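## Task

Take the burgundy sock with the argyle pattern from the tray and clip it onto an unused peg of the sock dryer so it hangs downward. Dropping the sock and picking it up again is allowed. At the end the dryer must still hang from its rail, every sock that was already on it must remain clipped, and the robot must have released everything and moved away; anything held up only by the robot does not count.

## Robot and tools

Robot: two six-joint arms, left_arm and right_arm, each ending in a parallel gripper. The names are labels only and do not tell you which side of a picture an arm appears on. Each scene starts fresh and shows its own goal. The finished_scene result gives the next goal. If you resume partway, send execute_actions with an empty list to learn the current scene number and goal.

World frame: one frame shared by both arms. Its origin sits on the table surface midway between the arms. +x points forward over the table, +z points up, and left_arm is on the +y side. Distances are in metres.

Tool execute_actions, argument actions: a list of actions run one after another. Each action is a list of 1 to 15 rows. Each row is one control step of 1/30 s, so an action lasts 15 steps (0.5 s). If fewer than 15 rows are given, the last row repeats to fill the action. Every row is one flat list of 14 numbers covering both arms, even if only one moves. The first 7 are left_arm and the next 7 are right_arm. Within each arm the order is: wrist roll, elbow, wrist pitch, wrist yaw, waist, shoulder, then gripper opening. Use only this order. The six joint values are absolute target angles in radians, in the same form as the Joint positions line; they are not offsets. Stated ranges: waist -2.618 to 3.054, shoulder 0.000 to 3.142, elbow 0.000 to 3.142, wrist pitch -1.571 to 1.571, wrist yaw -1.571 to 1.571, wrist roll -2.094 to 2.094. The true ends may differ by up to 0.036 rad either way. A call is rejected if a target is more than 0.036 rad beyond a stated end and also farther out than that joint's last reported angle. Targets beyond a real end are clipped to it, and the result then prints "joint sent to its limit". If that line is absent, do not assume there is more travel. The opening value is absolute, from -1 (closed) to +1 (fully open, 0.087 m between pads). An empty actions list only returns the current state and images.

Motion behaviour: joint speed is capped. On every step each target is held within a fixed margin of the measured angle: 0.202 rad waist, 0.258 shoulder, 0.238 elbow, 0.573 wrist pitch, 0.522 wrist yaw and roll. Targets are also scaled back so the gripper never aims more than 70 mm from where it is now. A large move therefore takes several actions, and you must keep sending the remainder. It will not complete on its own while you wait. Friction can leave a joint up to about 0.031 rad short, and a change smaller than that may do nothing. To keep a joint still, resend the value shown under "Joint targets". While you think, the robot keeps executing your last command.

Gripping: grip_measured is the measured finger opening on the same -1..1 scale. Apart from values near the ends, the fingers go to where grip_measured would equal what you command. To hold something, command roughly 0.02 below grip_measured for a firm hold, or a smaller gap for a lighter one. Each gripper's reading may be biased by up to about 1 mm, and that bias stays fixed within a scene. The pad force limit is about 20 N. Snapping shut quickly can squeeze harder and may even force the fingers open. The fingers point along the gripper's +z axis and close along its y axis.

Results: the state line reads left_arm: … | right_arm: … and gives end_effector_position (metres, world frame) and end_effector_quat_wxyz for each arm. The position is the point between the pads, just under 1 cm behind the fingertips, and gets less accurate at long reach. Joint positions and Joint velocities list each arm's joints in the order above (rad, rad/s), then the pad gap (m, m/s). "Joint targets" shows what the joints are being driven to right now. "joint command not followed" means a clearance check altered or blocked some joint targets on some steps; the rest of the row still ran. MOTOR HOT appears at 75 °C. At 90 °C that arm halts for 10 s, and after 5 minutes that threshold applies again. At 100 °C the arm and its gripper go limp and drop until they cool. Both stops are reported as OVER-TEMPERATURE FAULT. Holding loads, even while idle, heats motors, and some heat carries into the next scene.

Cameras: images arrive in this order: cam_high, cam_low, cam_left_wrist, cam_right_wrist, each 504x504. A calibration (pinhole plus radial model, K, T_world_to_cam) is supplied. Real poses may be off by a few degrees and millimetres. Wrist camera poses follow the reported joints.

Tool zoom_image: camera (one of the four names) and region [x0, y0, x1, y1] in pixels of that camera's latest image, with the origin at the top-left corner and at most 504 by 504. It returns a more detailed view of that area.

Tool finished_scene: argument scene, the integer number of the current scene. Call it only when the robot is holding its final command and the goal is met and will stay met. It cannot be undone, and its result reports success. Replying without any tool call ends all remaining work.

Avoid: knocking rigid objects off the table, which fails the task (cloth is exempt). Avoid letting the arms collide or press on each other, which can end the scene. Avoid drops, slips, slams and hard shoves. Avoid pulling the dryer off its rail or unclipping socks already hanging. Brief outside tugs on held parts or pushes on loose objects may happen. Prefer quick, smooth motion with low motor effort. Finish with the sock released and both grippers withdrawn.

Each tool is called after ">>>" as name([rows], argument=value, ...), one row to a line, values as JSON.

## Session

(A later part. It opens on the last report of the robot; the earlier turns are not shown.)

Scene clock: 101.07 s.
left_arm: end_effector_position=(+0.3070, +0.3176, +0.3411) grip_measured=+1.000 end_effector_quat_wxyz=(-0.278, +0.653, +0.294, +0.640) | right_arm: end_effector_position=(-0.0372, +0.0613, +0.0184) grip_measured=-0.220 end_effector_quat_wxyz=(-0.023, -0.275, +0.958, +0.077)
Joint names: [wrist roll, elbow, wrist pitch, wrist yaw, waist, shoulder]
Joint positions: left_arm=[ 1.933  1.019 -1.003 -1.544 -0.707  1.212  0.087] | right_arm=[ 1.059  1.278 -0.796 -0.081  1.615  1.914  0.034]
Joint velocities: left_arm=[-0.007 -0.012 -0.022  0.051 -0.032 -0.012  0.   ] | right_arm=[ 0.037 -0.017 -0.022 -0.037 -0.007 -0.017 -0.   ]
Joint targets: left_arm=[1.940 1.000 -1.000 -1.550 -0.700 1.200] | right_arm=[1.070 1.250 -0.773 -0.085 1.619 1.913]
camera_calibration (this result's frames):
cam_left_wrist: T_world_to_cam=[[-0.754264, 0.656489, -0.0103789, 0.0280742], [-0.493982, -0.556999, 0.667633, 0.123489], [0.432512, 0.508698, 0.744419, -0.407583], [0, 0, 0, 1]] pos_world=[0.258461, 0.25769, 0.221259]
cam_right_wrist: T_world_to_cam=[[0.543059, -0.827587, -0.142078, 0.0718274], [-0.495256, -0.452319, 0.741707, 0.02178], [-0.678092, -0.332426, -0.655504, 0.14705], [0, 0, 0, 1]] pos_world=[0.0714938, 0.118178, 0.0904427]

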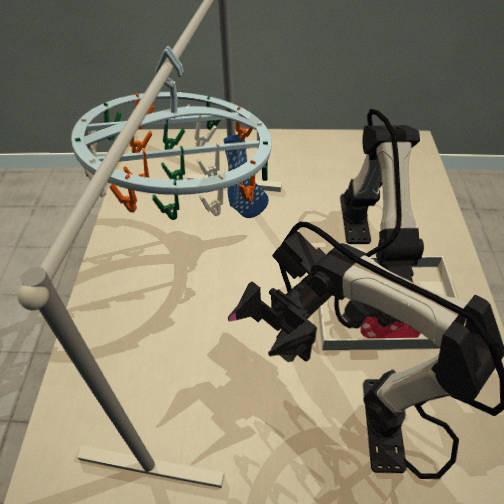

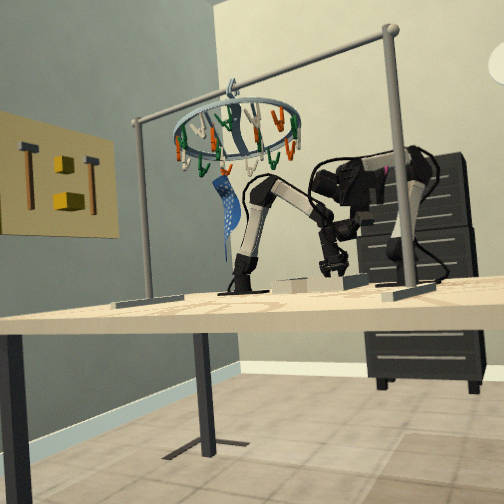

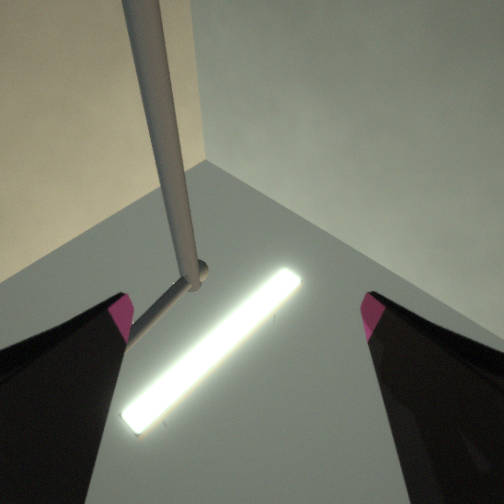

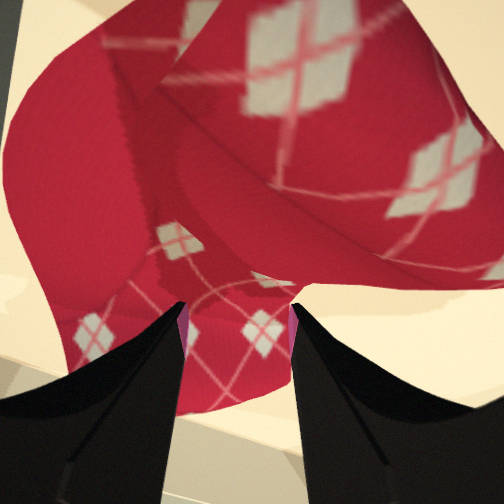

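>>> execute_actions([
  [[1.94,1.0,-1.0,-1.55,-0.7,1.2,1,1.07,1.25,-0.773,-0.085,1.619,1.913,0.0],[1.94,1.0,-1.0,-1.55,-0.7,1.2,1,1.07,1.25,-0.773,-0.085,1.619,1.913,0.0],[1.94,1.0,-1.0,-1.55,-0.7,1.2,1,1.07,1.25,-0.773,-0.085,1.619,1.913,0.0],[1.94,1.0,-1.0,-1.55,-0.7,1.2,1,1.07,1.25,-0.773,-0.085,1.619,1.913,0.0],[1.94,1.0,-1.0,-1.55,-0.7,1.2,1,1.07,1.25,-0.773,-0.085,1.619,1.913,0.0],[1.94,1.0,-1.0,-1.55,-0.7,1.2,1,1.07,1.25,-0.773,-0.085,1.619,1.913,0.0],[1.94,1.0,-1.0,-1.55,-0.7,1.2,1,1.07,1.25,-0.773,-0.085,1.619,1.925,0.0],[1.94,1.0,-1.0,-1.55,-0.7,1.2,1,1.07,1.25,-0.773,-0.085,1.619,1.935,0.0],[1.94,1.0,-1.0,-1.55,-0.7,1.2,1,1.07,1.25,-0.773,-0.085,1.619,1.945,0.0]],
  [[1.94,1.0,-1.0,-1.55,-0.7,1.2,1,1.07,1.25,-0.773,-0.085,1.619,1.945,0.0]],
])

Scene clock: 103.43 s.
left_arm: end_effector_position=(+0.3070, +0.3176, +0.3411) grip_measured=+1.000 end_effector_quat_wxyz=(-0.278, +0.653, +0.294, +0.640) | right_arm: end_effector_position=(-0.0386, +0.0634, +0.0191) grip_measured=+0.000 end_effector_quat_wxyz=(-0.026, -0.275, +0.958, +0.082)
Joint names: [wrist roll, elbow, wrist pitch, wrist yaw, waist, shoulder]
Joint positions: left_arm=[ 1.933  1.019 -1.003 -1.544 -0.707  1.212  0.087] | right_arm=[ 1.061  1.278 -0.787 -0.089  1.615  1.914  0.044]
Joint velocities: left_arm=[-0.11   0.002 -0.051 -0.007 -0.012 -0.012  0.   ] | right_arm=[-0.037  0.002  0.037  0.022  0.007 -0.002  0.   ]
Joint targets: left_arm=[1.940 1.000 -1.000 -1.550 -0.700 1.200] | right_arm=[1.070 1.250 -0.773 -0.085 1.619 1.945]
camera_calibration (this result's frames):
cam_left_wrist: T_world_to_cam=[[-0.754264, 0.656489, -0.0103789, 0.0280742], [-0.493982, -0.556999, 0.667633, 0.123489], [0.432512, 0.508698, 0.744419, -0.407583], [0, 0, 0, 1]] pos_world=[0.258461, 0.25769, 0.221259]
cam_right_wrist: T_world_to_cam=[[0.541196, -0.826734, -0.15368, 0.0745778], [-0.489535, -0.458351, 0.741801, 0.0221503], [-0.683712, -0.326228, -0.652773, 0.146558], [0, 0, 0, 1]] pos_world=[0.0706856, 0.11962, 0.0906992]

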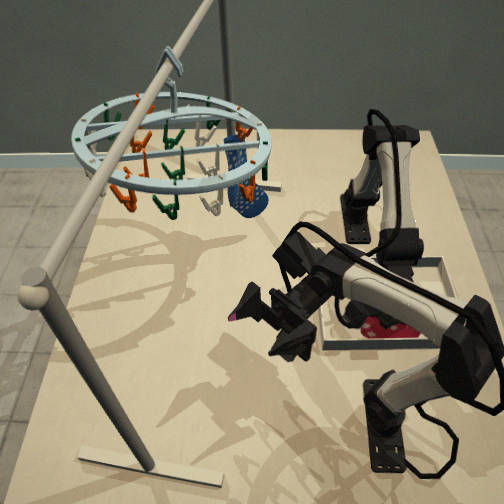

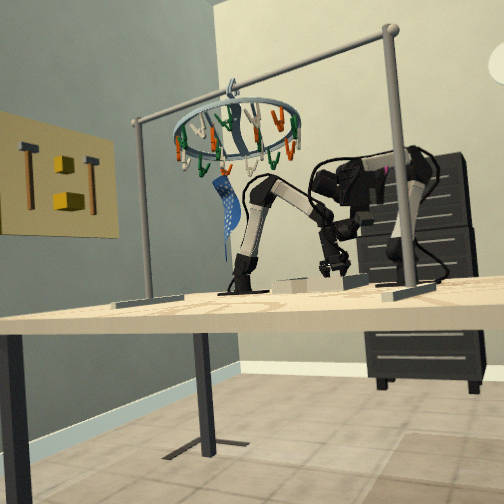

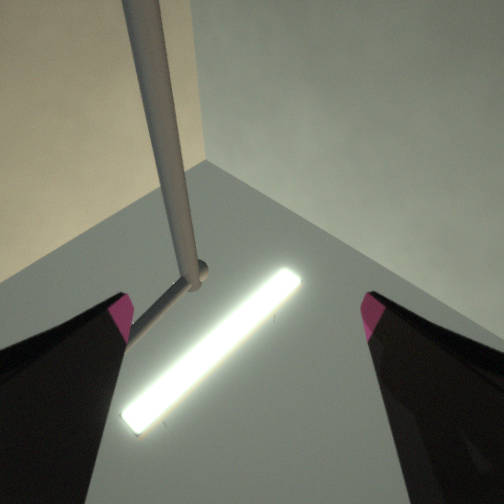

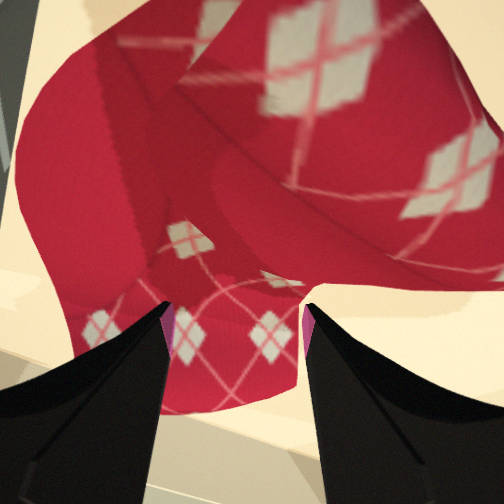

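>>> execute_actions([
  [[1.94,1.0,-1.0,-1.55,-0.7,1.2,1,1.07,1.25,-0.787,-0.085,1.619,1.955,0.0],[1.94,1.0,-1.0,-1.55,-0.7,1.2,1,1.07,1.25,-0.787,-0.085,1.619,1.96,0.0],[1.94,1.0,-1.0,-1.55,-0.7,1.2,1,1.07,1.25,-0.787,-0.085,1.619,1.965,0.0]],
  [[1.94,1.0,-1.0,-1.55,-0.7,1.2,1,1.07,1.25,-0.787,-0.085,1.619,1.965,0.0]],
])

Scene clock: 105.33 s.
left_arm: end_effector_position=(+0.3070, +0.3176, +0.3411) grip_measured=+1.000 end_effector_quat_wxyz=(-0.278, +0.653, +0.294, +0.640) | right_arm: end_effector_position=(-0.0388, +0.0631, +0.0180) grip_measured=+0.000 end_effector_quat_wxyz=(-0.027, -0.275, +0.958, +0.081)
Joint names: [wrist roll, elbow, wrist pitch, wrist yaw, waist, shoulder]
Joint positions: left_arm=[ 1.933  1.019 -1.003 -1.544 -0.707  1.212  0.087] | right_arm=[ 1.061  1.278 -0.787 -0.09   1.615  1.917  0.044]
Joint velocities: left_arm=[ 0.007 -0.007 -0.007  0.007 -0.012  0.002  0.   ] | right_arm=[ 0.022 -0.002 -0.051 -0.007  0.007  0.007 -0.001]
Joint targets: left_arm=[1.940 1.000 -1.000 -1.550 -0.700 1.200] | right_arm=[1.070 1.250 -0.787 -0.085 1.619 1.965]
camera_calibration (this result's frames):
cam_left_wrist: T_world_to_cam=[[-0.754264, 0.656489, -0.0103789, 0.0280742], [-0.493982, -0.556999, 0.667633, 0.123489], [0.432512, 0.508698, 0.744419, -0.407583], [0, 0, 0, 1]] pos_world=[0.258461, 0.25769, 0.221259]
cam_right_wrist: T_world_to_cam=[[0.541184, -0.827174, -0.151338, 0.0742091], [-0.488726, -0.45585, 0.743874, 0.0225567], [-0.6843, -0.32861, -0.65096, 0.145698], [0, 0, 0, 1]] pos_world=[0.0705647, 0.119544, 0.0892951]

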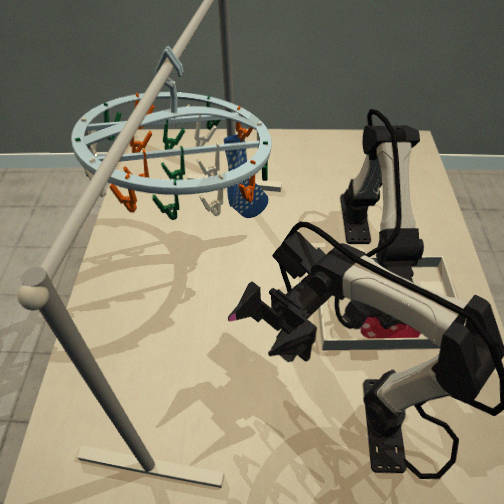

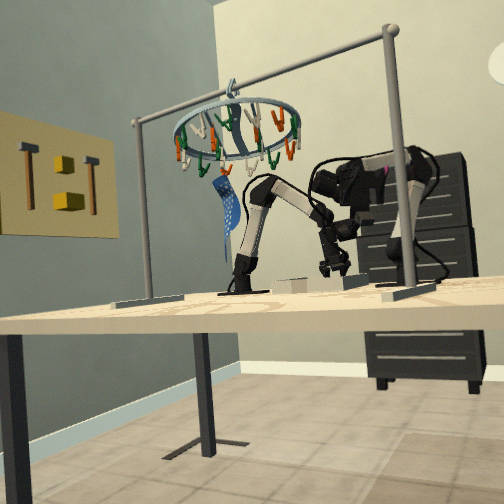

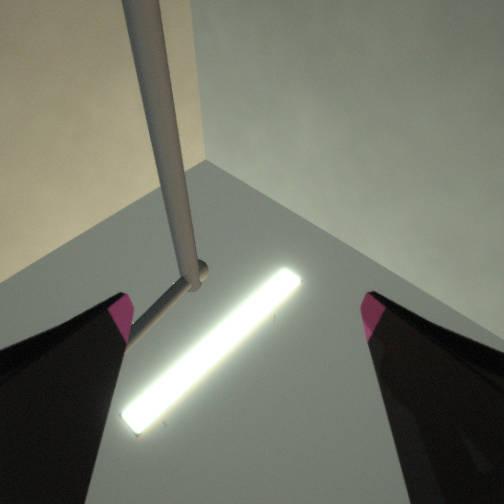

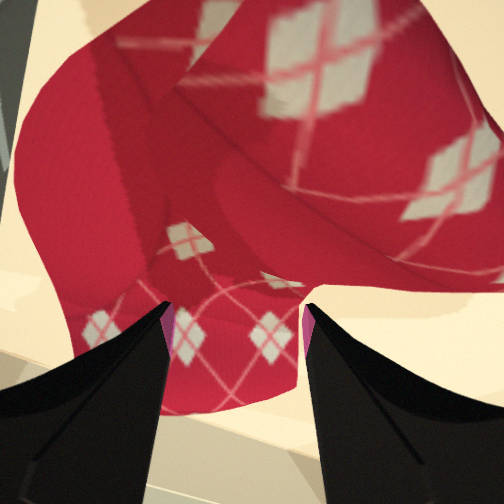

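>>> execute_actions([
  [[1.94,1.0,-1.0,-1.55,-0.7,1.2,1,1.07,1.25,-0.787,-0.085,1.619,1.96,-0.03],[1.94,1.0,-1.0,-1.55,-0.7,1.2,1,1.07,1.25,-0.787,-0.085,1.619,1.96,-0.06],[1.94,1.0,-1.0,-1.55,-0.7,1.2,1,1.07,1.25,-0.787,-0.085,1.619,1.96,-0.09],[1.94,1.0,-1.0,-1.55,-0.7,1.2,1,1.07,1.25,-0.787,-0.085,1.619,1.96,-0.12],[1.94,1.0,-1.0,-1.55,-0.7,1.2,1,1.07,1.25,-0.787,-0.085,1.619,1.96,-0.15],[1.94,1.0,-1.0,-1.55,-0.7,1.2,1,1.07,1.25,-0.787,-0.085,1.619,1.96,-0.18],[1.94,1.0,-1.0,-1.55,-0.7,1.2,1,1.07,1.25,-0.787,-0.085,1.619,1.96,-0.21],[1.94,1.0,-1.0,-1.55,-0.7,1.2,1,1.07,1.25,-0.787,-0.085,1.619,1.96,-0.24],[1.94,1.0,-1.0,-1.55,-0.7,1.2,1,1.07,1.25,-0.787,-0.085,1.619,1.96,-0.27],[1.94,1.0,-1.0,-1.55,-0.7,1.2,1,1.07,1.25,-0.787,-0.085,1.619,1.96,-0.30],[1.94,1.0,-1.0,-1.55,-0.7,1.2,1,1.07,1.25,-0.787,-0.085,1.619,1.96,-0.33],[1.94,1.0,-1.0,-1.55,-0.7,1.2,1,1.07,1.25,-0.787,-0.085,1.619,1.96,-0.36],[1.94,1.0,-1.0,-1.55,-0.7,1.2,1,1.07,1.25,-0.787,-0.085,1.619,1.96,-0.39],[1.94,1.0,-1.0,-1.55,-0.7,1.2,1,1.07,1.25,-0.787,-0.085,1.619,1.96,-0.42],[1.94,1.0,-1.0,-1.55,-0.7,1.2,1,1.07,1.25,-0.787,-0.085,1.619,1.96,-0.45]],
])

Scene clock: 107.33 s.
left_arm: end_effector_position=(+0.3070, +0.3176, +0.3411) grip_measured=+1.000 end_effector_quat_wxyz=(-0.278, +0.653, +0.294, +0.640) | right_arm: end_effector_position=(-0.0354, +0.0566, +0.0164) grip_measured=-0.436 end_effector_quat_wxyz=(-0.022, -0.274, +0.959, +0.065)
Joint names: [wrist roll, elbow, wrist pitch, wrist yaw, waist, shoulder]
Joint positions: left_arm=[ 1.933  1.019 -1.003 -1.544 -0.707  1.212  0.087] | right_arm=[ 1.061  1.278 -0.814 -0.072  1.615  1.918  0.025]
Joint velocities: left_arm=[-0.022  0.032 -0.066 -0.022 -0.002 -0.002  0.   ] | right_arm=[-0.007  0.017 -0.066  0.081 -0.022 -0.007 -0.025]
Joint targets: left_arm=[1.940 1.000 -1.000 -1.550 -0.700 1.200] | right_arm=[1.070 1.250 -0.787 -0.085 1.619 1.960]
camera_calibration (this result's frames):
cam_left_wrist: T_world_to_cam=[[-0.754264, 0.656489, -0.0103789, 0.0280742], [-0.493982, -0.556999, 0.667633, 0.123489], [0.432512, 0.508698, 0.744419, -0.407583], [0, 0, 0, 1]] pos_world=[0.258461, 0.25769, 0.221259]
cam_right_wrist: T_world_to_cam=[[0.541797, -0.832143, -0.118296, 0.0665048], [-0.503893, -0.434226, 0.746686, 0.0206083], [-0.672716, -0.344944, -0.654574, 0.146202], [0, 0, 0, 1]] pos_world=[0.0727046, 0.114722, 0.0881792]

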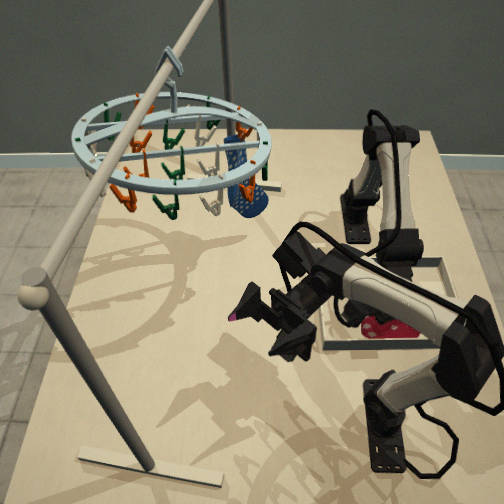

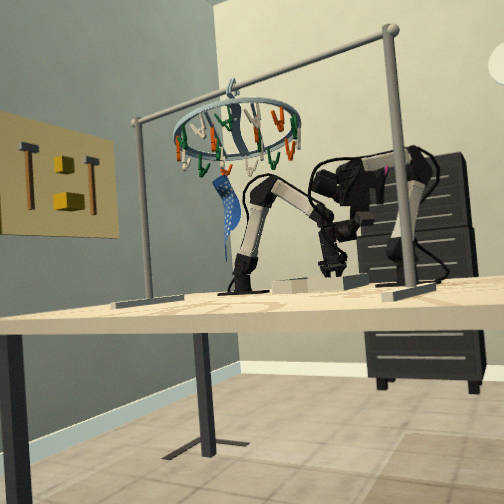

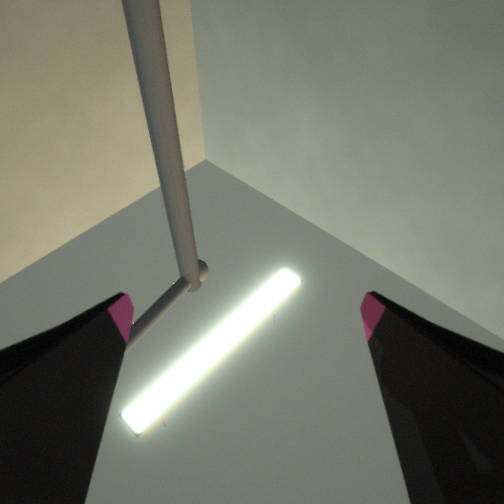

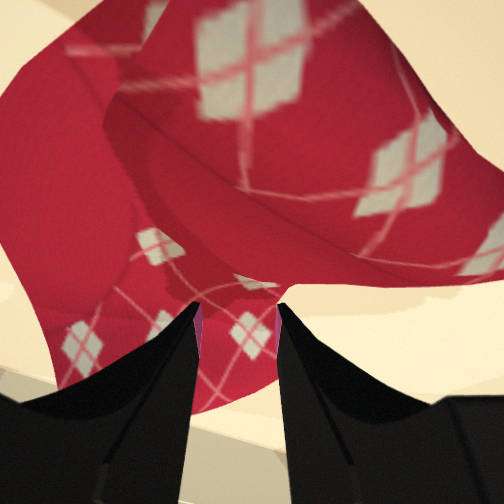

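>>> execute_actions([
  [[1.94,1.0,-1.0,-1.55,-0.7,1.2,1,1.07,1.25,-0.82,-0.07,1.619,1.96,-0.47],[1.94,1.0,-1.0,-1.55,-0.7,1.2,1,1.07,1.25,-0.82,-0.07,1.619,1.96,-0.49],[1.94,1.0,-1.0,-1.55,-0.7,1.2,1,1.07,1.25,-0.82,-0.07,1.619,1.96,-0.51],[1.94,1.0,-1.0,-1.55,-0.7,1.2,1,1.07,1.25,-0.82,-0.07,1.619,1.96,-0.53],[1.94,1.0,-1.0,-1.55,-0.7,1.2,1,1.07,1.25,-0.82,-0.07,1.619,1.96,-0.55],[1.94,1.0,-1.0,-1.55,-0.7,1.2,1,1.07,1.25,-0.825,-0.07,1.619,1.96,-0.57],[1.94,1.0,-1.0,-1.55,-0.7,1.2,1,1.07,1.25,-0.825,-0.07,1.619,1.96,-0.59],[1.94,1.0,-1.0,-1.55,-0.7,1.2,1,1.07,1.25,-0.825,-0.07,1.619,1.96,-0.61],[1.94,1.0,-1.0,-1.55,-0.7,1.2,1,1.07,1.25,-0.825,-0.065,1.619,1.96,-0.63],[1.94,1.0,-1.0,-1.55,-0.7,1.2,1,1.07,1.25,-0.83,-0.065,1.619,1.96,-0.65],[1.94,1.0,-1.0,-1.55,-0.7,1.2,1,1.07,1.25,-0.83,-0.065,1.619,1.96,-0.67],[1.94,1.0,-1.0,-1.55,-0.7,1.2,1,1.07,1.25,-0.83,-0.065,1.619,1.96,-0.69],[1.94,1.0,-1.0,-1.55,-0.7,1.2,1,1.07,1.25,-0.83,-0.065,1.619,1.96,-0.71],[1.94,1.0,-1.0,-1.55,-0.7,1.2,1,1.07,1.25,-0.83,-0.065,1.619,1.96,-0.73],[1.94,1.0,-1.0,-1.55,-0.7,1.2,1,1.07,1.25,-0.83,-0.065,1.619,1.96,-0.75]],
])

Scene clock: 111.20 s.
left_arm: end_effector_position=(+0.3070, +0.3176, +0.3411) grip_measured=+1.000 end_effector_quat_wxyz=(-0.278, +0.653, +0.294, +0.640) | right_arm: end_effector_position=(-0.0364, +0.0559, +0.0161) grip_measured=-0.740 end_effector_quat_wxyz=(-0.025, -0.273, +0.960, +0.064)
Joint names: [wrist roll, elbow, wrist pitch, wrist yaw, waist, shoulder]
Joint positions: left_arm=[ 1.933  1.019 -1.003 -1.544 -0.707  1.212  0.087] | right_arm=[ 1.064  1.278 -0.816 -0.078  1.615  1.92   0.011]
Joint velocities: left_arm=[-0.022  0.007  0.066  0.022 -0.007 -0.012  0.   ] | right_arm=[-0.022  0.002  0.066 -0.051  0.007 -0.017 -0.015]
Joint targets: left_arm=[1.940 1.000 -1.000 -1.550 -0.700 1.200] | right_arm=[1.070 1.250 -0.830 -0.065 1.619 1.960]
camera_calibration (this result's frames):
cam_left_wrist: T_world_to_cam=[[-0.754264, 0.656489, -0.0103789, 0.0280742], [-0.493982, -0.556999, 0.667633, 0.123489], [0.432512, 0.508698, 0.744419, -0.407583], [0, 0, 0, 1]] pos_world=[0.258461, 0.25769, 0.221259]
cam_right_wrist: T_world_to_cam=[[0.539462, -0.833743, -0.117696, 0.0664103], [-0.5007, -0.430023, 0.751252, 0.0198236], [-0.676963, -0.346342, -0.649437, 0.145008], [0, 0, 0, 1]] pos_world=[0.072265, 0.114116, 0.0870974]

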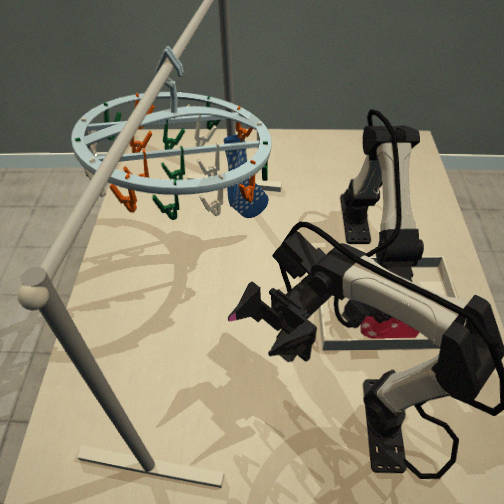

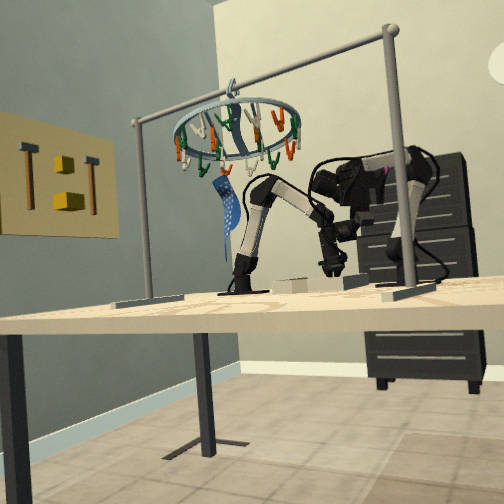

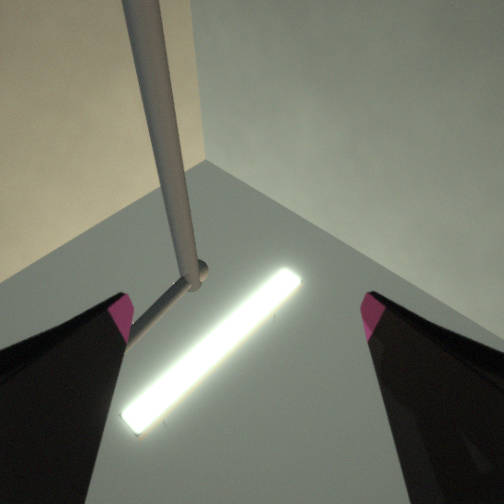

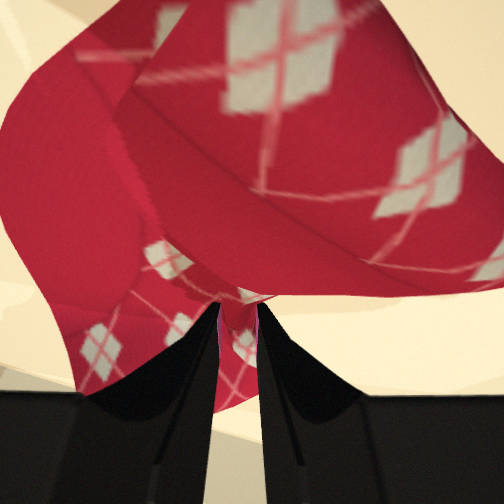

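>>> execute_actions([
  [[1.94,1.0,-1.0,-1.55,-0.7,1.2,1,1.07,1.25,-0.83,-0.065,1.619,1.96,-0.77],[1.94,1.0,-1.0,-1.55,-0.7,1.2,1,1.07,1.25,-0.83,-0.065,1.619,1.96,-0.79],[1.94,1.0,-1.0,-1.55,-0.7,1.2,1,1.07,1.25,-0.83,-0.065,1.619,1.96,-0.81],[1.94,1.0,-1.0,-1.55,-0.7,1.2,1,1.07,1.25,-0.83,-0.065,1.619,1.96,-0.83],[1.94,1.0,-1.0,-1.55,-0.7,1.2,1,1.07,1.25,-0.83,-0.065,1.619,1.96,-0.85],[1.94,1.0,-1.0,-1.55,-0.7,1.2,1,1.07,1.25,-0.83,-0.065,1.619,1.96,-0.87],[1.94,1.0,-1.0,-1.55,-0.7,1.2,1,1.07,1.25,-0.83,-0.065,1.619,1.96,-0.89],[1.94,1.0,-1.0,-1.55,-0.7,1.2,1,1.07,1.25,-0.83,-0.065,1.619,1.96,-0.91],[1.94,1.0,-1.0,-1.55,-0.7,1.2,1,1.07,1.25,-0.83,-0.065,1.619,1.96,-0.93],[1.94,1.0,-1.0,-1.55,-0.7,1.2,1,1.07,1.25,-0.83,-0.065,1.619,1.96,-0.95],[1.94,1.0,-1.0,-1.55,-0.7,1.2,1,1.07,1.25,-0.83,-0.065,1.619,1.96,-0.97],[1.94,1.0,-1.0,-1.55,-0.7,1.2,1,1.07,1.25,-0.83,-0.065,1.619,1.96,-1.0]],
  [[1.94,1.0,-1.0,-1.55,-0.7,1.2,1,1.07,1.29,-0.86,-0.075,1.619,1.89,-1.0]],
  [[1.94,1.0,-1.0,-1.55,-0.7,1.2,1,1.07,1.33,-0.93,-0.075,1.619,1.83,-1.0]],
])

Scene clock: 114.20 s.
left_arm: end_effector_position=(+0.3070, +0.3176, +0.3411) grip_measured=+1.000 end_effector_quat_wxyz=(-0.278, +0.653, +0.294, +0.640) | right_arm: end_effector_position=(-0.0366, +0.0539, +0.0559) grip_measured=-0.972 end_effector_quat_wxyz=(-0.021, -0.272, +0.958, +0.085)
Joint names: [wrist roll, elbow, wrist pitch, wrist yaw, waist, shoulder]
Joint positions: left_arm=[ 1.933  1.019 -1.003 -1.544 -0.707  1.212  0.087] | right_arm=[ 1.066  1.318 -0.907 -0.08   1.615  1.827  0.001]
Joint velocities: left_arm=[-0.022 -0.022  0.051  0.022 -0.002 -0.012  0.   ] | right_arm=[ 0.051 -0.012 -0.022 -0.007  0.007  0.017  0.001]
Joint targets: left_arm=[1.940 1.000 -1.000 -1.550 -0.700 1.200] | right_arm=[1.070 1.330 -0.930 -0.075 1.619 1.830]
camera_calibration (this result's frames):
cam_left_wrist: T_world_to_cam=[[-0.754264, 0.656489, -0.0103789, 0.0280742], [-0.493982, -0.556999, 0.667633, 0.123489], [0.432512, 0.508698, 0.744419, -0.407583], [0, 0, 0, 1]] pos_world=[0.258461, 0.25769, 0.221259]
cam_right_wrist: T_world_to_cam=[[0.537573, -0.828889, -0.154785, 0.0713149], [-0.498511, -0.460463, 0.73448, -0.00841169], [-0.680075, -0.317675, -0.660743, 0.168934], [0, 0, 0, 1]] pos_world=[0.0723574, 0.108905, 0.128838]

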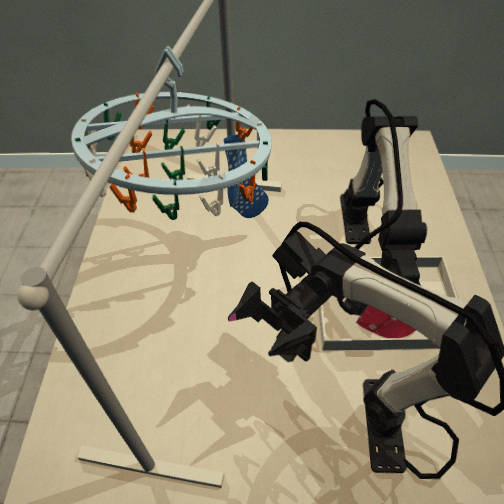

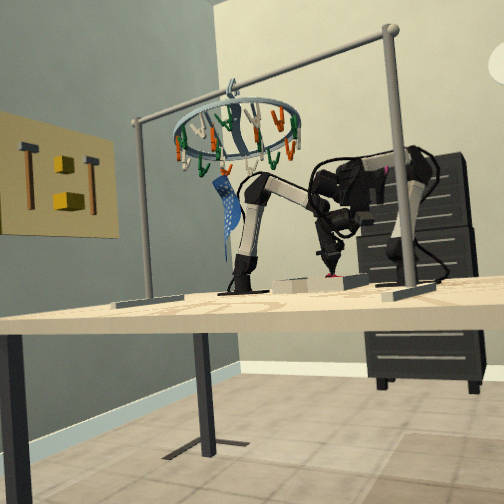

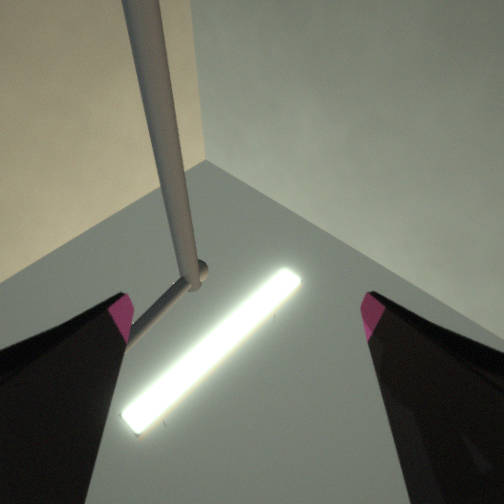

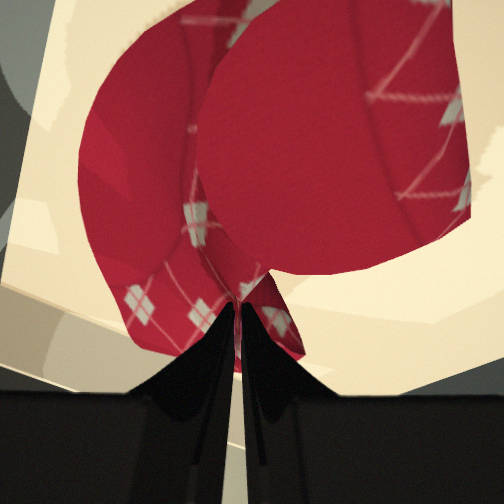

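>>> execute_actions([
  [[1.94,1.0,-1.0,-1.55,-0.7,1.2,1,1.07,1.45,-1.06,-0.075,1.619,1.81,-1.0]],
  [[1.94,1.0,-1.0,-1.55,-0.7,1.2,1,1.07,1.58,-1.2,-0.075,1.619,1.80,-1.0]],
  [[1.94,1.0,-1.0,-1.55,-0.7,1.2,1,1.07,1.72,-1.34,-0.075,1.619,1.80,-1.0]],
  [[1.94,1.0,-1.0,-1.55,-0.7,1.2,1,1.07,1.87,-1.49,-0.075,1.619,1.80,-1.0]],
  [[1.94,1.0,-1.0,-1.55,-0.7,1.2,1,1.07,1.87,-1.49,-0.075,1.619,1.80,-1.0]],
])

Scene clock: 118.23 s.
left_arm: end_effector_position=(+0.3070, +0.3176, +0.3411) grip_measured=+1.000 end_effector_quat_wxyz=(-0.278, +0.653, +0.294, +0.640) | right_arm: end_effector_position=(-0.0361, +0.0450, +0.2010) grip_measured=-0.972 end_effector_quat_wxyz=(-0.019, -0.272, +0.958, +0.089)
Joint names: [wrist roll, elbow, wrist pitch, wrist yaw, waist, shoulder]
Joint positions: left_arm=[ 1.933  1.019 -1.003 -1.544 -0.707  1.212  0.087] | right_arm=[ 1.066  1.859 -1.471 -0.078  1.615  1.793  0.001]
Joint velocities: left_arm=[ 0.022 -0.002 -0.051 -0.066 -0.007  0.002  0.   ] | right_arm=[-0.022  0.002 -0.007  0.037  0.002 -0.002  0.   ]
Joint targets: left_arm=[1.940 1.000 -1.000 -1.550 -0.700 1.200] | right_arm=[1.070 1.870 -1.490 -0.075 1.619 1.800]
camera_calibration (this result's frames):
cam_left_wrist: T_world_to_cam=[[-0.754264, 0.656489, -0.0103789, 0.0280742], [-0.493982, -0.556999, 0.667633, 0.123489], [0.432512, 0.508698, 0.744419, -0.407583], [0, 0, 0, 1]] pos_world=[0.258461, 0.25769, 0.221259]
cam_right_wrist: T_world_to_cam=[[0.537532, -0.827345, -0.162973, 0.0876808], [-0.499104, -0.467938, 0.729335, -0.117416], [-0.679672, -0.3107, -0.664463, 0.262807], [0, 0, 0, 1]] pos_world=[0.0728885, 0.0992528, 0.274551]

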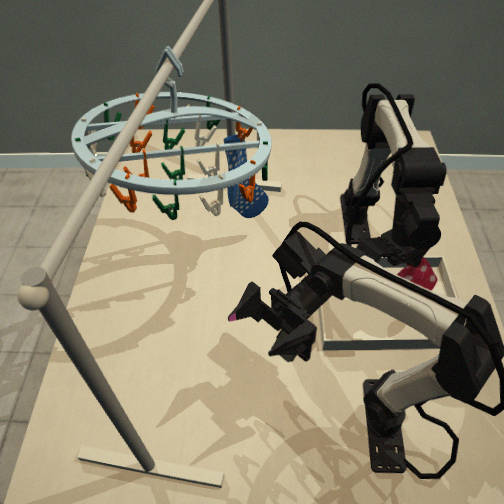

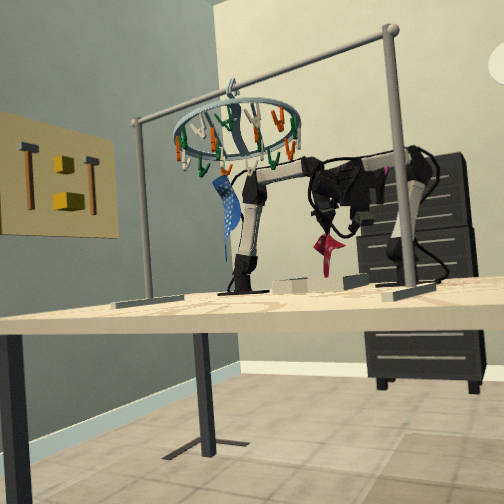

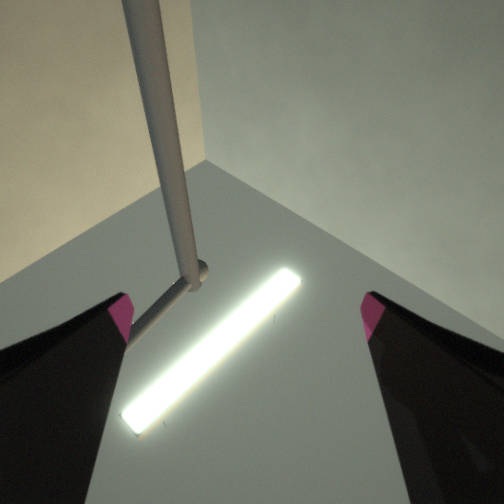

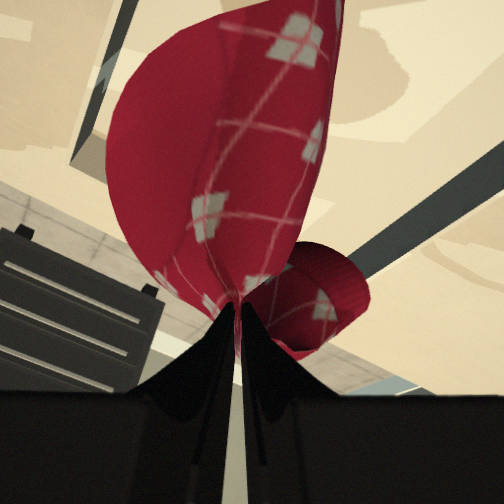

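>>> zoom_image(camera="cam_low", region=[280, 200, 380, 300])

>>> zoom_image(camera="cam_high", region=[340, 210, 480, 350])

Region (280, 200, 380, 300) of cam_low's 504x504 image, scaled by 5.040, with more detail than that image has.

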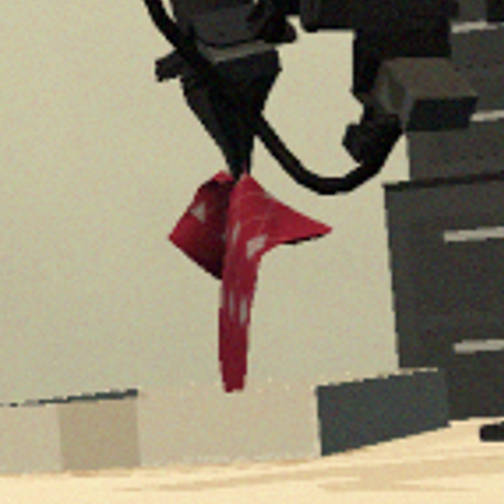

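Region (340, 210, 480, 350) of cam_high's 504x504 image, scaled by 3.600, with more detail than that image has.

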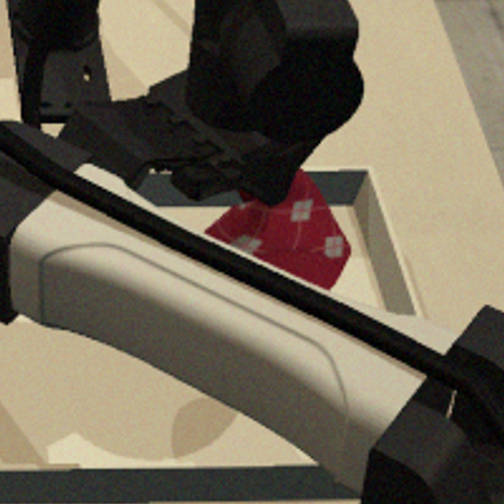

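>>> execute_actions([
  [[1.2,0.9,-0.9,-1.55,-0.7,1.18,1,1.15,1.85,-1.47,-0.06,1.48,1.73,-1.0]],
  [[0.4,0.78,-0.8,-1.55,-0.75,1.16,1,1.25,1.83,-1.45,-0.04,1.33,1.66,-1.0]],
  [[-0.4,0.65,-0.7,-1.55,-0.85,1.15,1,1.35,1.80,-1.43,-0.02,1.18,1.59,-1.0]],
  [[-1.2,0.52,-0.59,-1.55,-1.0,1.133,1,1.44,1.78,-1.42,0.0,1.05,1.52,-1.0]],
  [[-1.21,0.51,-0.58,-1.55,-1.2,1.133,1,1.44,1.775,-1.42,0.005,1.04,1.515,-1.0]],
])

Scene clock: 130.03 s.
left_arm: end_effector_position=(+0.2588, +0.2236, +0.1464) grip_measured=+1.000 end_effector_quat_wxyz=(+0.689, -0.121, +0.704, +0.125) | right_arm: end_effector_position=(+0.1544, +0.0071, +0.2730) grip_measured=-0.972 end_effector_quat_wxyz=(+0.069, +0.186, +0.960, +0.198)
Joint names: [wrist roll, elbow, wrist pitch, wrist yaw, waist, shoulder]
Joint positions: left_arm=[-1.2    0.527 -0.592 -1.549 -1.191  1.145  0.087] | right_arm=[ 1.428  1.803 -1.432  0.001  1.046  1.52   0.001]
Joint velocities: left_arm=[ 0.007  0.012 -0.007  0.007 -0.012  0.012  0.   ] | right_arm=[-0.022 -0.002  0.022  0.007 -0.002  0.007  0.001]
Joint targets: left_arm=[-1.210 0.510 -0.580 -1.550 -1.200 1.133] | right_arm=[1.440 1.775 -1.420 0.005 1.040 1.515]
camera_calibration (this result's frames):
cam_left_wrist: T_world_to_cam=[[0.323188, -0.946267, -0.0113269, 0.131034], [-0.735033, -0.243468, -0.632812, 0.360021], [0.596051, 0.212842, -0.774223, 0.052221], [0, 0, 0, 1]] pos_world=[0.191152, 0.200532, 0.269741]
cam_right_wrist: T_world_to_cam=[[-0.314514, -0.866992, -0.386531, 0.158566], [-0.763843, -0.0106057, 0.645315, -0.0320542], [-0.563582, 0.498209, -0.65891, 0.403132], [0, 0, 0, 1]] pos_world=[0.252585, -0.0637086, 0.347604]

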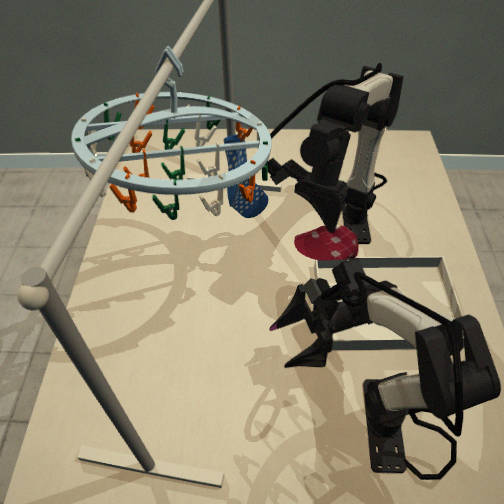

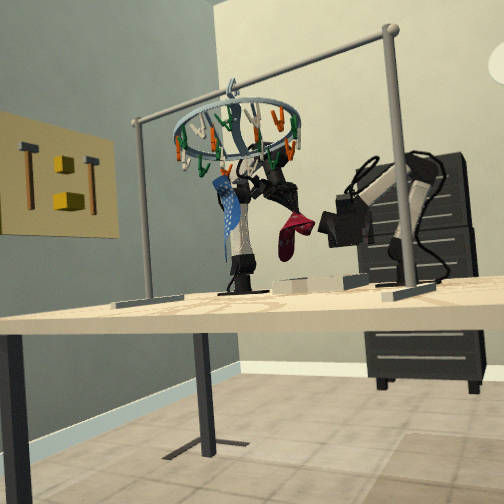

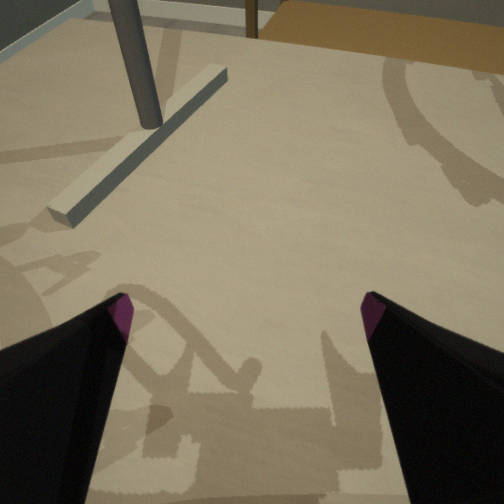

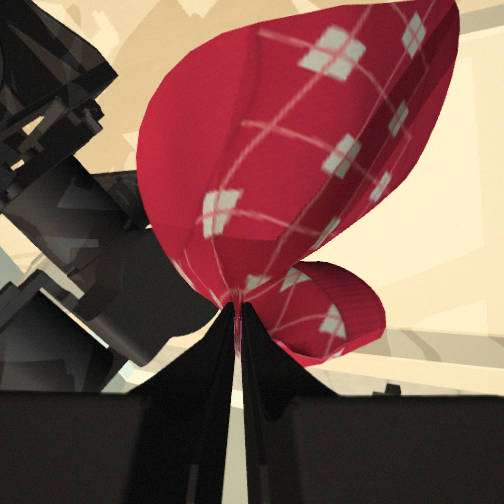

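>>> execute_actions([
  [[-1.21,0.51,-0.58,-1.55,-1.5,1.133,1,1.44,1.775,-1.42,0.005,1.04,1.515,-1.0]],
  [[-1.21,0.51,-0.58,-1.55,-1.8,1.133,1,1.44,1.775,-1.42,0.005,1.04,1.515,-1.0]],
  [[-1.21,0.55,-0.56,-1.55,-2.1,1.18,1,1.44,1.775,-1.42,0.005,1.08,1.515,-1.0]],
  [[-1.21,0.66,-0.52,-1.55,-2.15,1.33,1,1.44,1.775,-1.42,0.005,1.15,1.515,-1.0]],
  [[-1.21,0.76,-0.475,-1.55,-2.15,1.465,1,1.44,1.775,-1.42,0.005,1.205,1.515,-1.0]],
  [[-1.21,0.76,-0.475,-1.55,-2.15,1.465,1,1.44,1.775,-1.42,0.005,1.205,1.515,-1.0]],
])

Scene clock: 135.50 s.
left_arm: end_effector_position=(+0.0446, +0.0252, +0.1456) grip_measured=+1.000 end_effector_quat_wxyz=(+0.669, +0.210, +0.682, -0.207) | right_arm: end_effector_position=(+0.1083, +0.0228, +0.2728) grip_measured=-0.972 end_effector_quat_wxyz=(+0.057, +0.113, +0.971, +0.202)
Joint names: [wrist roll, elbow, wrist pitch, wrist yaw, waist, shoulder]
Joint positions: left_arm=[-1.206  0.741 -0.486 -1.551 -2.141  1.46   0.087] | right_arm=[ 1.428  1.803 -1.431  0.008  1.201  1.52   0.001]
Joint velocities: left_arm=[ 0.007 -0.002  0.051 -0.022  0.027  0.007  0.   ] | right_arm=[-0.022 -0.002  0.007 -0.022 -0.007  0.007  0.001]
Joint targets: left_arm=[-1.210 0.760 -0.475 -1.550 -2.150 1.465] | right_arm=[1.440 1.775 -1.420 0.005 1.205 1.515]
camera_calibration (this result's frames):
cam_left_wrist: T_world_to_cam=[[-0.580997, -0.813904, -0.00146474, 0.0481019], [-0.628599, 0.449861, -0.63442, 0.131791], [0.517016, -0.367676, -0.772987, 0.239449], [0, 0, 0, 1]] pos_world=[-0.0130081, 0.0679022, 0.268772]
cam_right_wrist: T_world_to_cam=[[-0.178638, -0.904952, -0.386199, 0.143633], [-0.757576, -0.123953, 0.64087, -0.0638617], [-0.627827, 0.407059, -0.663428, 0.379503], [0, 0, 0, 1]] pos_world=[0.215541, -0.032415, 0.348171]

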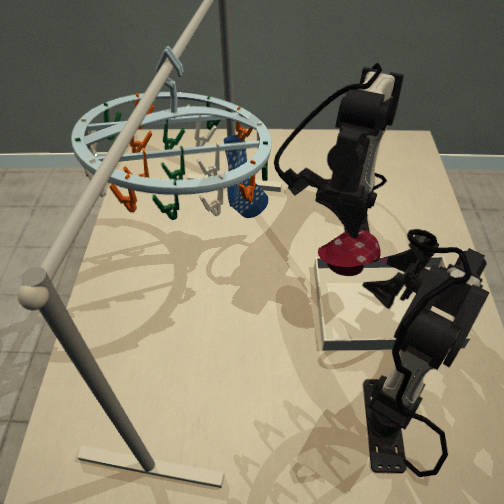

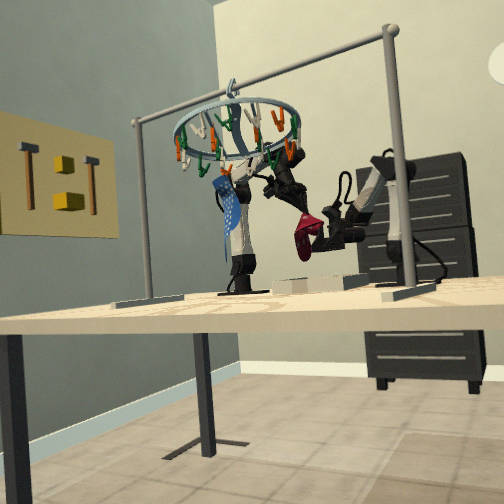

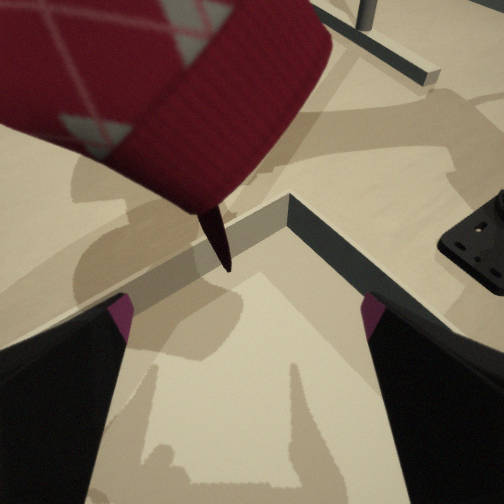

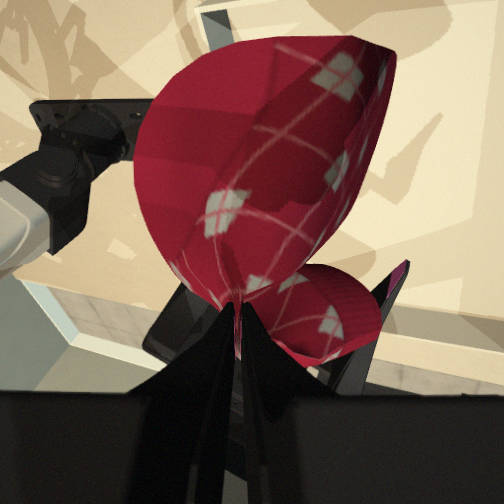

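>>> zoom_image(camera="cam_low", region=[260, 190, 360, 290])

Region (260, 190, 360, 290) of cam_low's 504x504 image, scaled by 5.040, with more detail than that image has.

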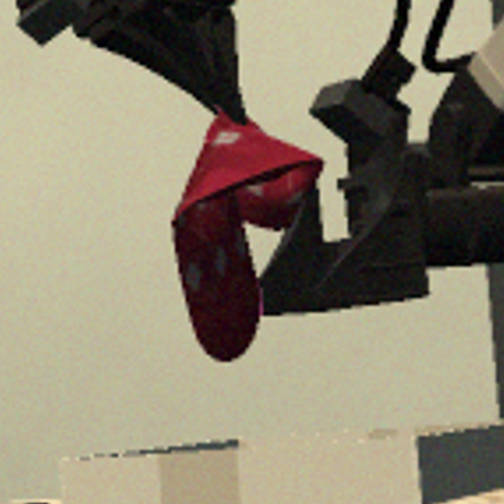

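>>> execute_actions([
  [[-1.21,0.81,-0.445,-1.55,-2.06,1.54,1,1.44,1.775,-1.42,0.005,1.205,1.515,-1.0]],
  [[-1.21,0.838,-0.42,-1.55,-1.97,1.592,1,1.44,1.775,-1.42,0.005,1.205,1.515,-1.0]],
  [[-1.21,0.838,-0.42,-1.55,-1.935,1.592,1,1.44,1.775,-1.42,0.005,1.205,1.515,-1.0]],
])

Scene clock: 141.57 s.
left_arm: end_effector_position=(+0.0921, +0.0073, +0.1371) grip_measured=+1.000 end_effector_quat_wxyz=(+0.686, +0.139, +0.700, -0.143) | right_arm: end_effector_position=(+0.1083, +0.0228, +0.2728) grip_measured=-0.972 end_effector_quat_wxyz=(+0.057, +0.113, +0.971, +0.202)
Joint names: [wrist roll, elbow, wrist pitch, wrist yaw, waist, shoulder]
Joint positions: left_arm=[-1.206  0.818 -0.432 -1.551 -1.944  1.584  0.087] | right_arm=[ 1.428  1.803 -1.431  0.008  1.201  1.52   0.001]
Joint velocities: left_arm=[ 0.066  0.012 -0.066 -0.051 -0.007 -0.002  0.   ] | right_arm=[ 0.007  0.012 -0.022 -0.095 -0.002  0.002 -0.001]
Joint targets: left_arm=[-1.210 0.838 -0.420 -1.550 -1.935 1.592] | right_arm=[1.440 1.775 -1.420 0.005 1.205 1.515]
camera_calibration (this result's frames):
cam_left_wrist: T_world_to_cam=[[-0.410816, -0.911695, 0.00653277, 0.0449864], [-0.70611, 0.313628, -0.634859, 0.172485], [0.576749, -0.265423, -0.7726, 0.195457], [0, 0, 0, 1]] pos_world=[0.0275453, 0.0387962, 0.26022]
cam_right_wrist: T_world_to_cam=[[-0.178638, -0.904952, -0.386199, 0.143633], [-0.757576, -0.123953, 0.64087, -0.0638617], [-0.627827, 0.407059, -0.663428, 0.379503], [0, 0, 0, 1]] pos_world=[0.215541, -0.032415, 0.348171]

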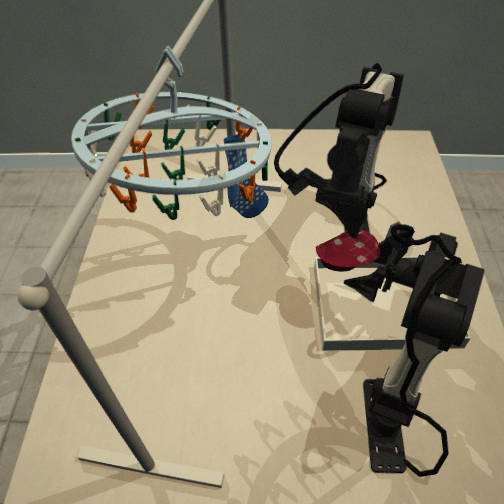

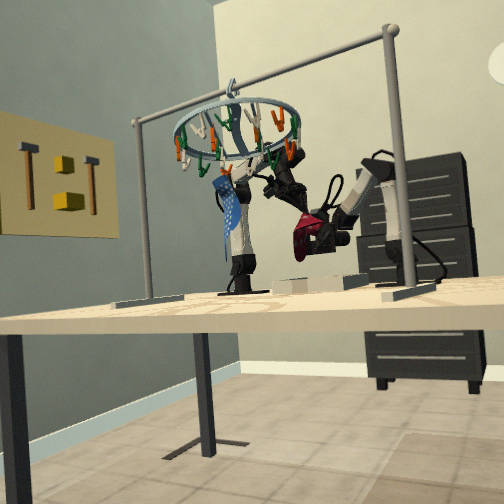

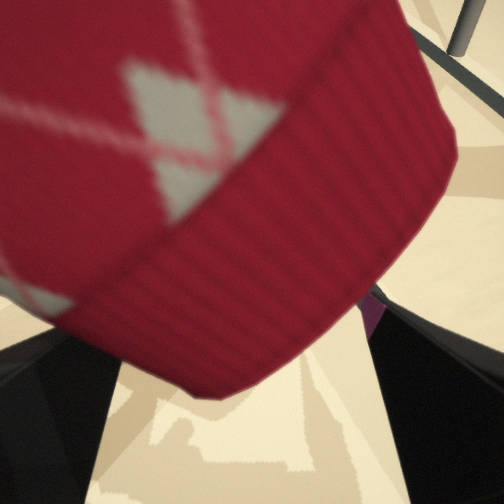

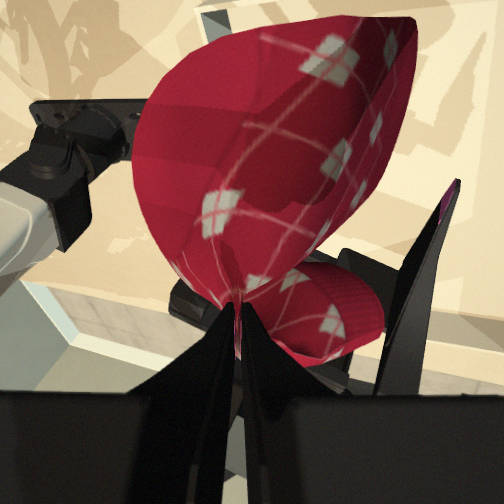

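>>> zoom_image(camera="cam_low", region=[260, 190, 360, 290])

>>> zoom_image(camera="cam_high", region=[290, 200, 430, 340])

Region (260, 190, 360, 290) of cam_low's 504x504 image, scaled by 5.040, with more detail than that image has.

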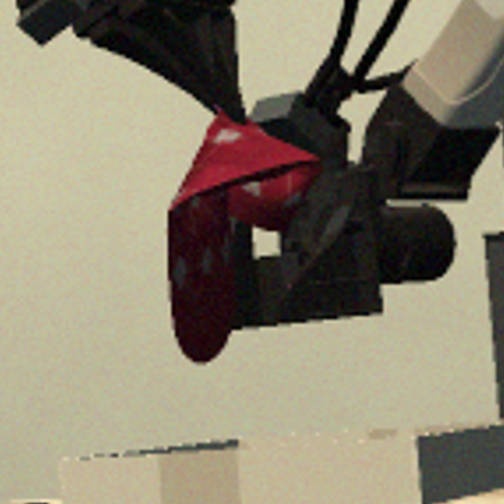

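Region (290, 200, 430, 340) of cam_high's 504x504 image, scaled by 3.600, with more detail than that image has.

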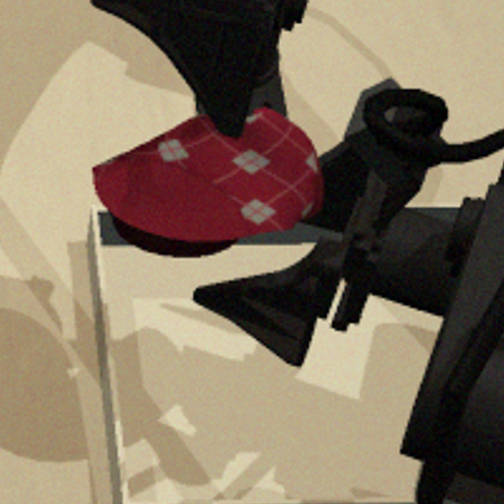

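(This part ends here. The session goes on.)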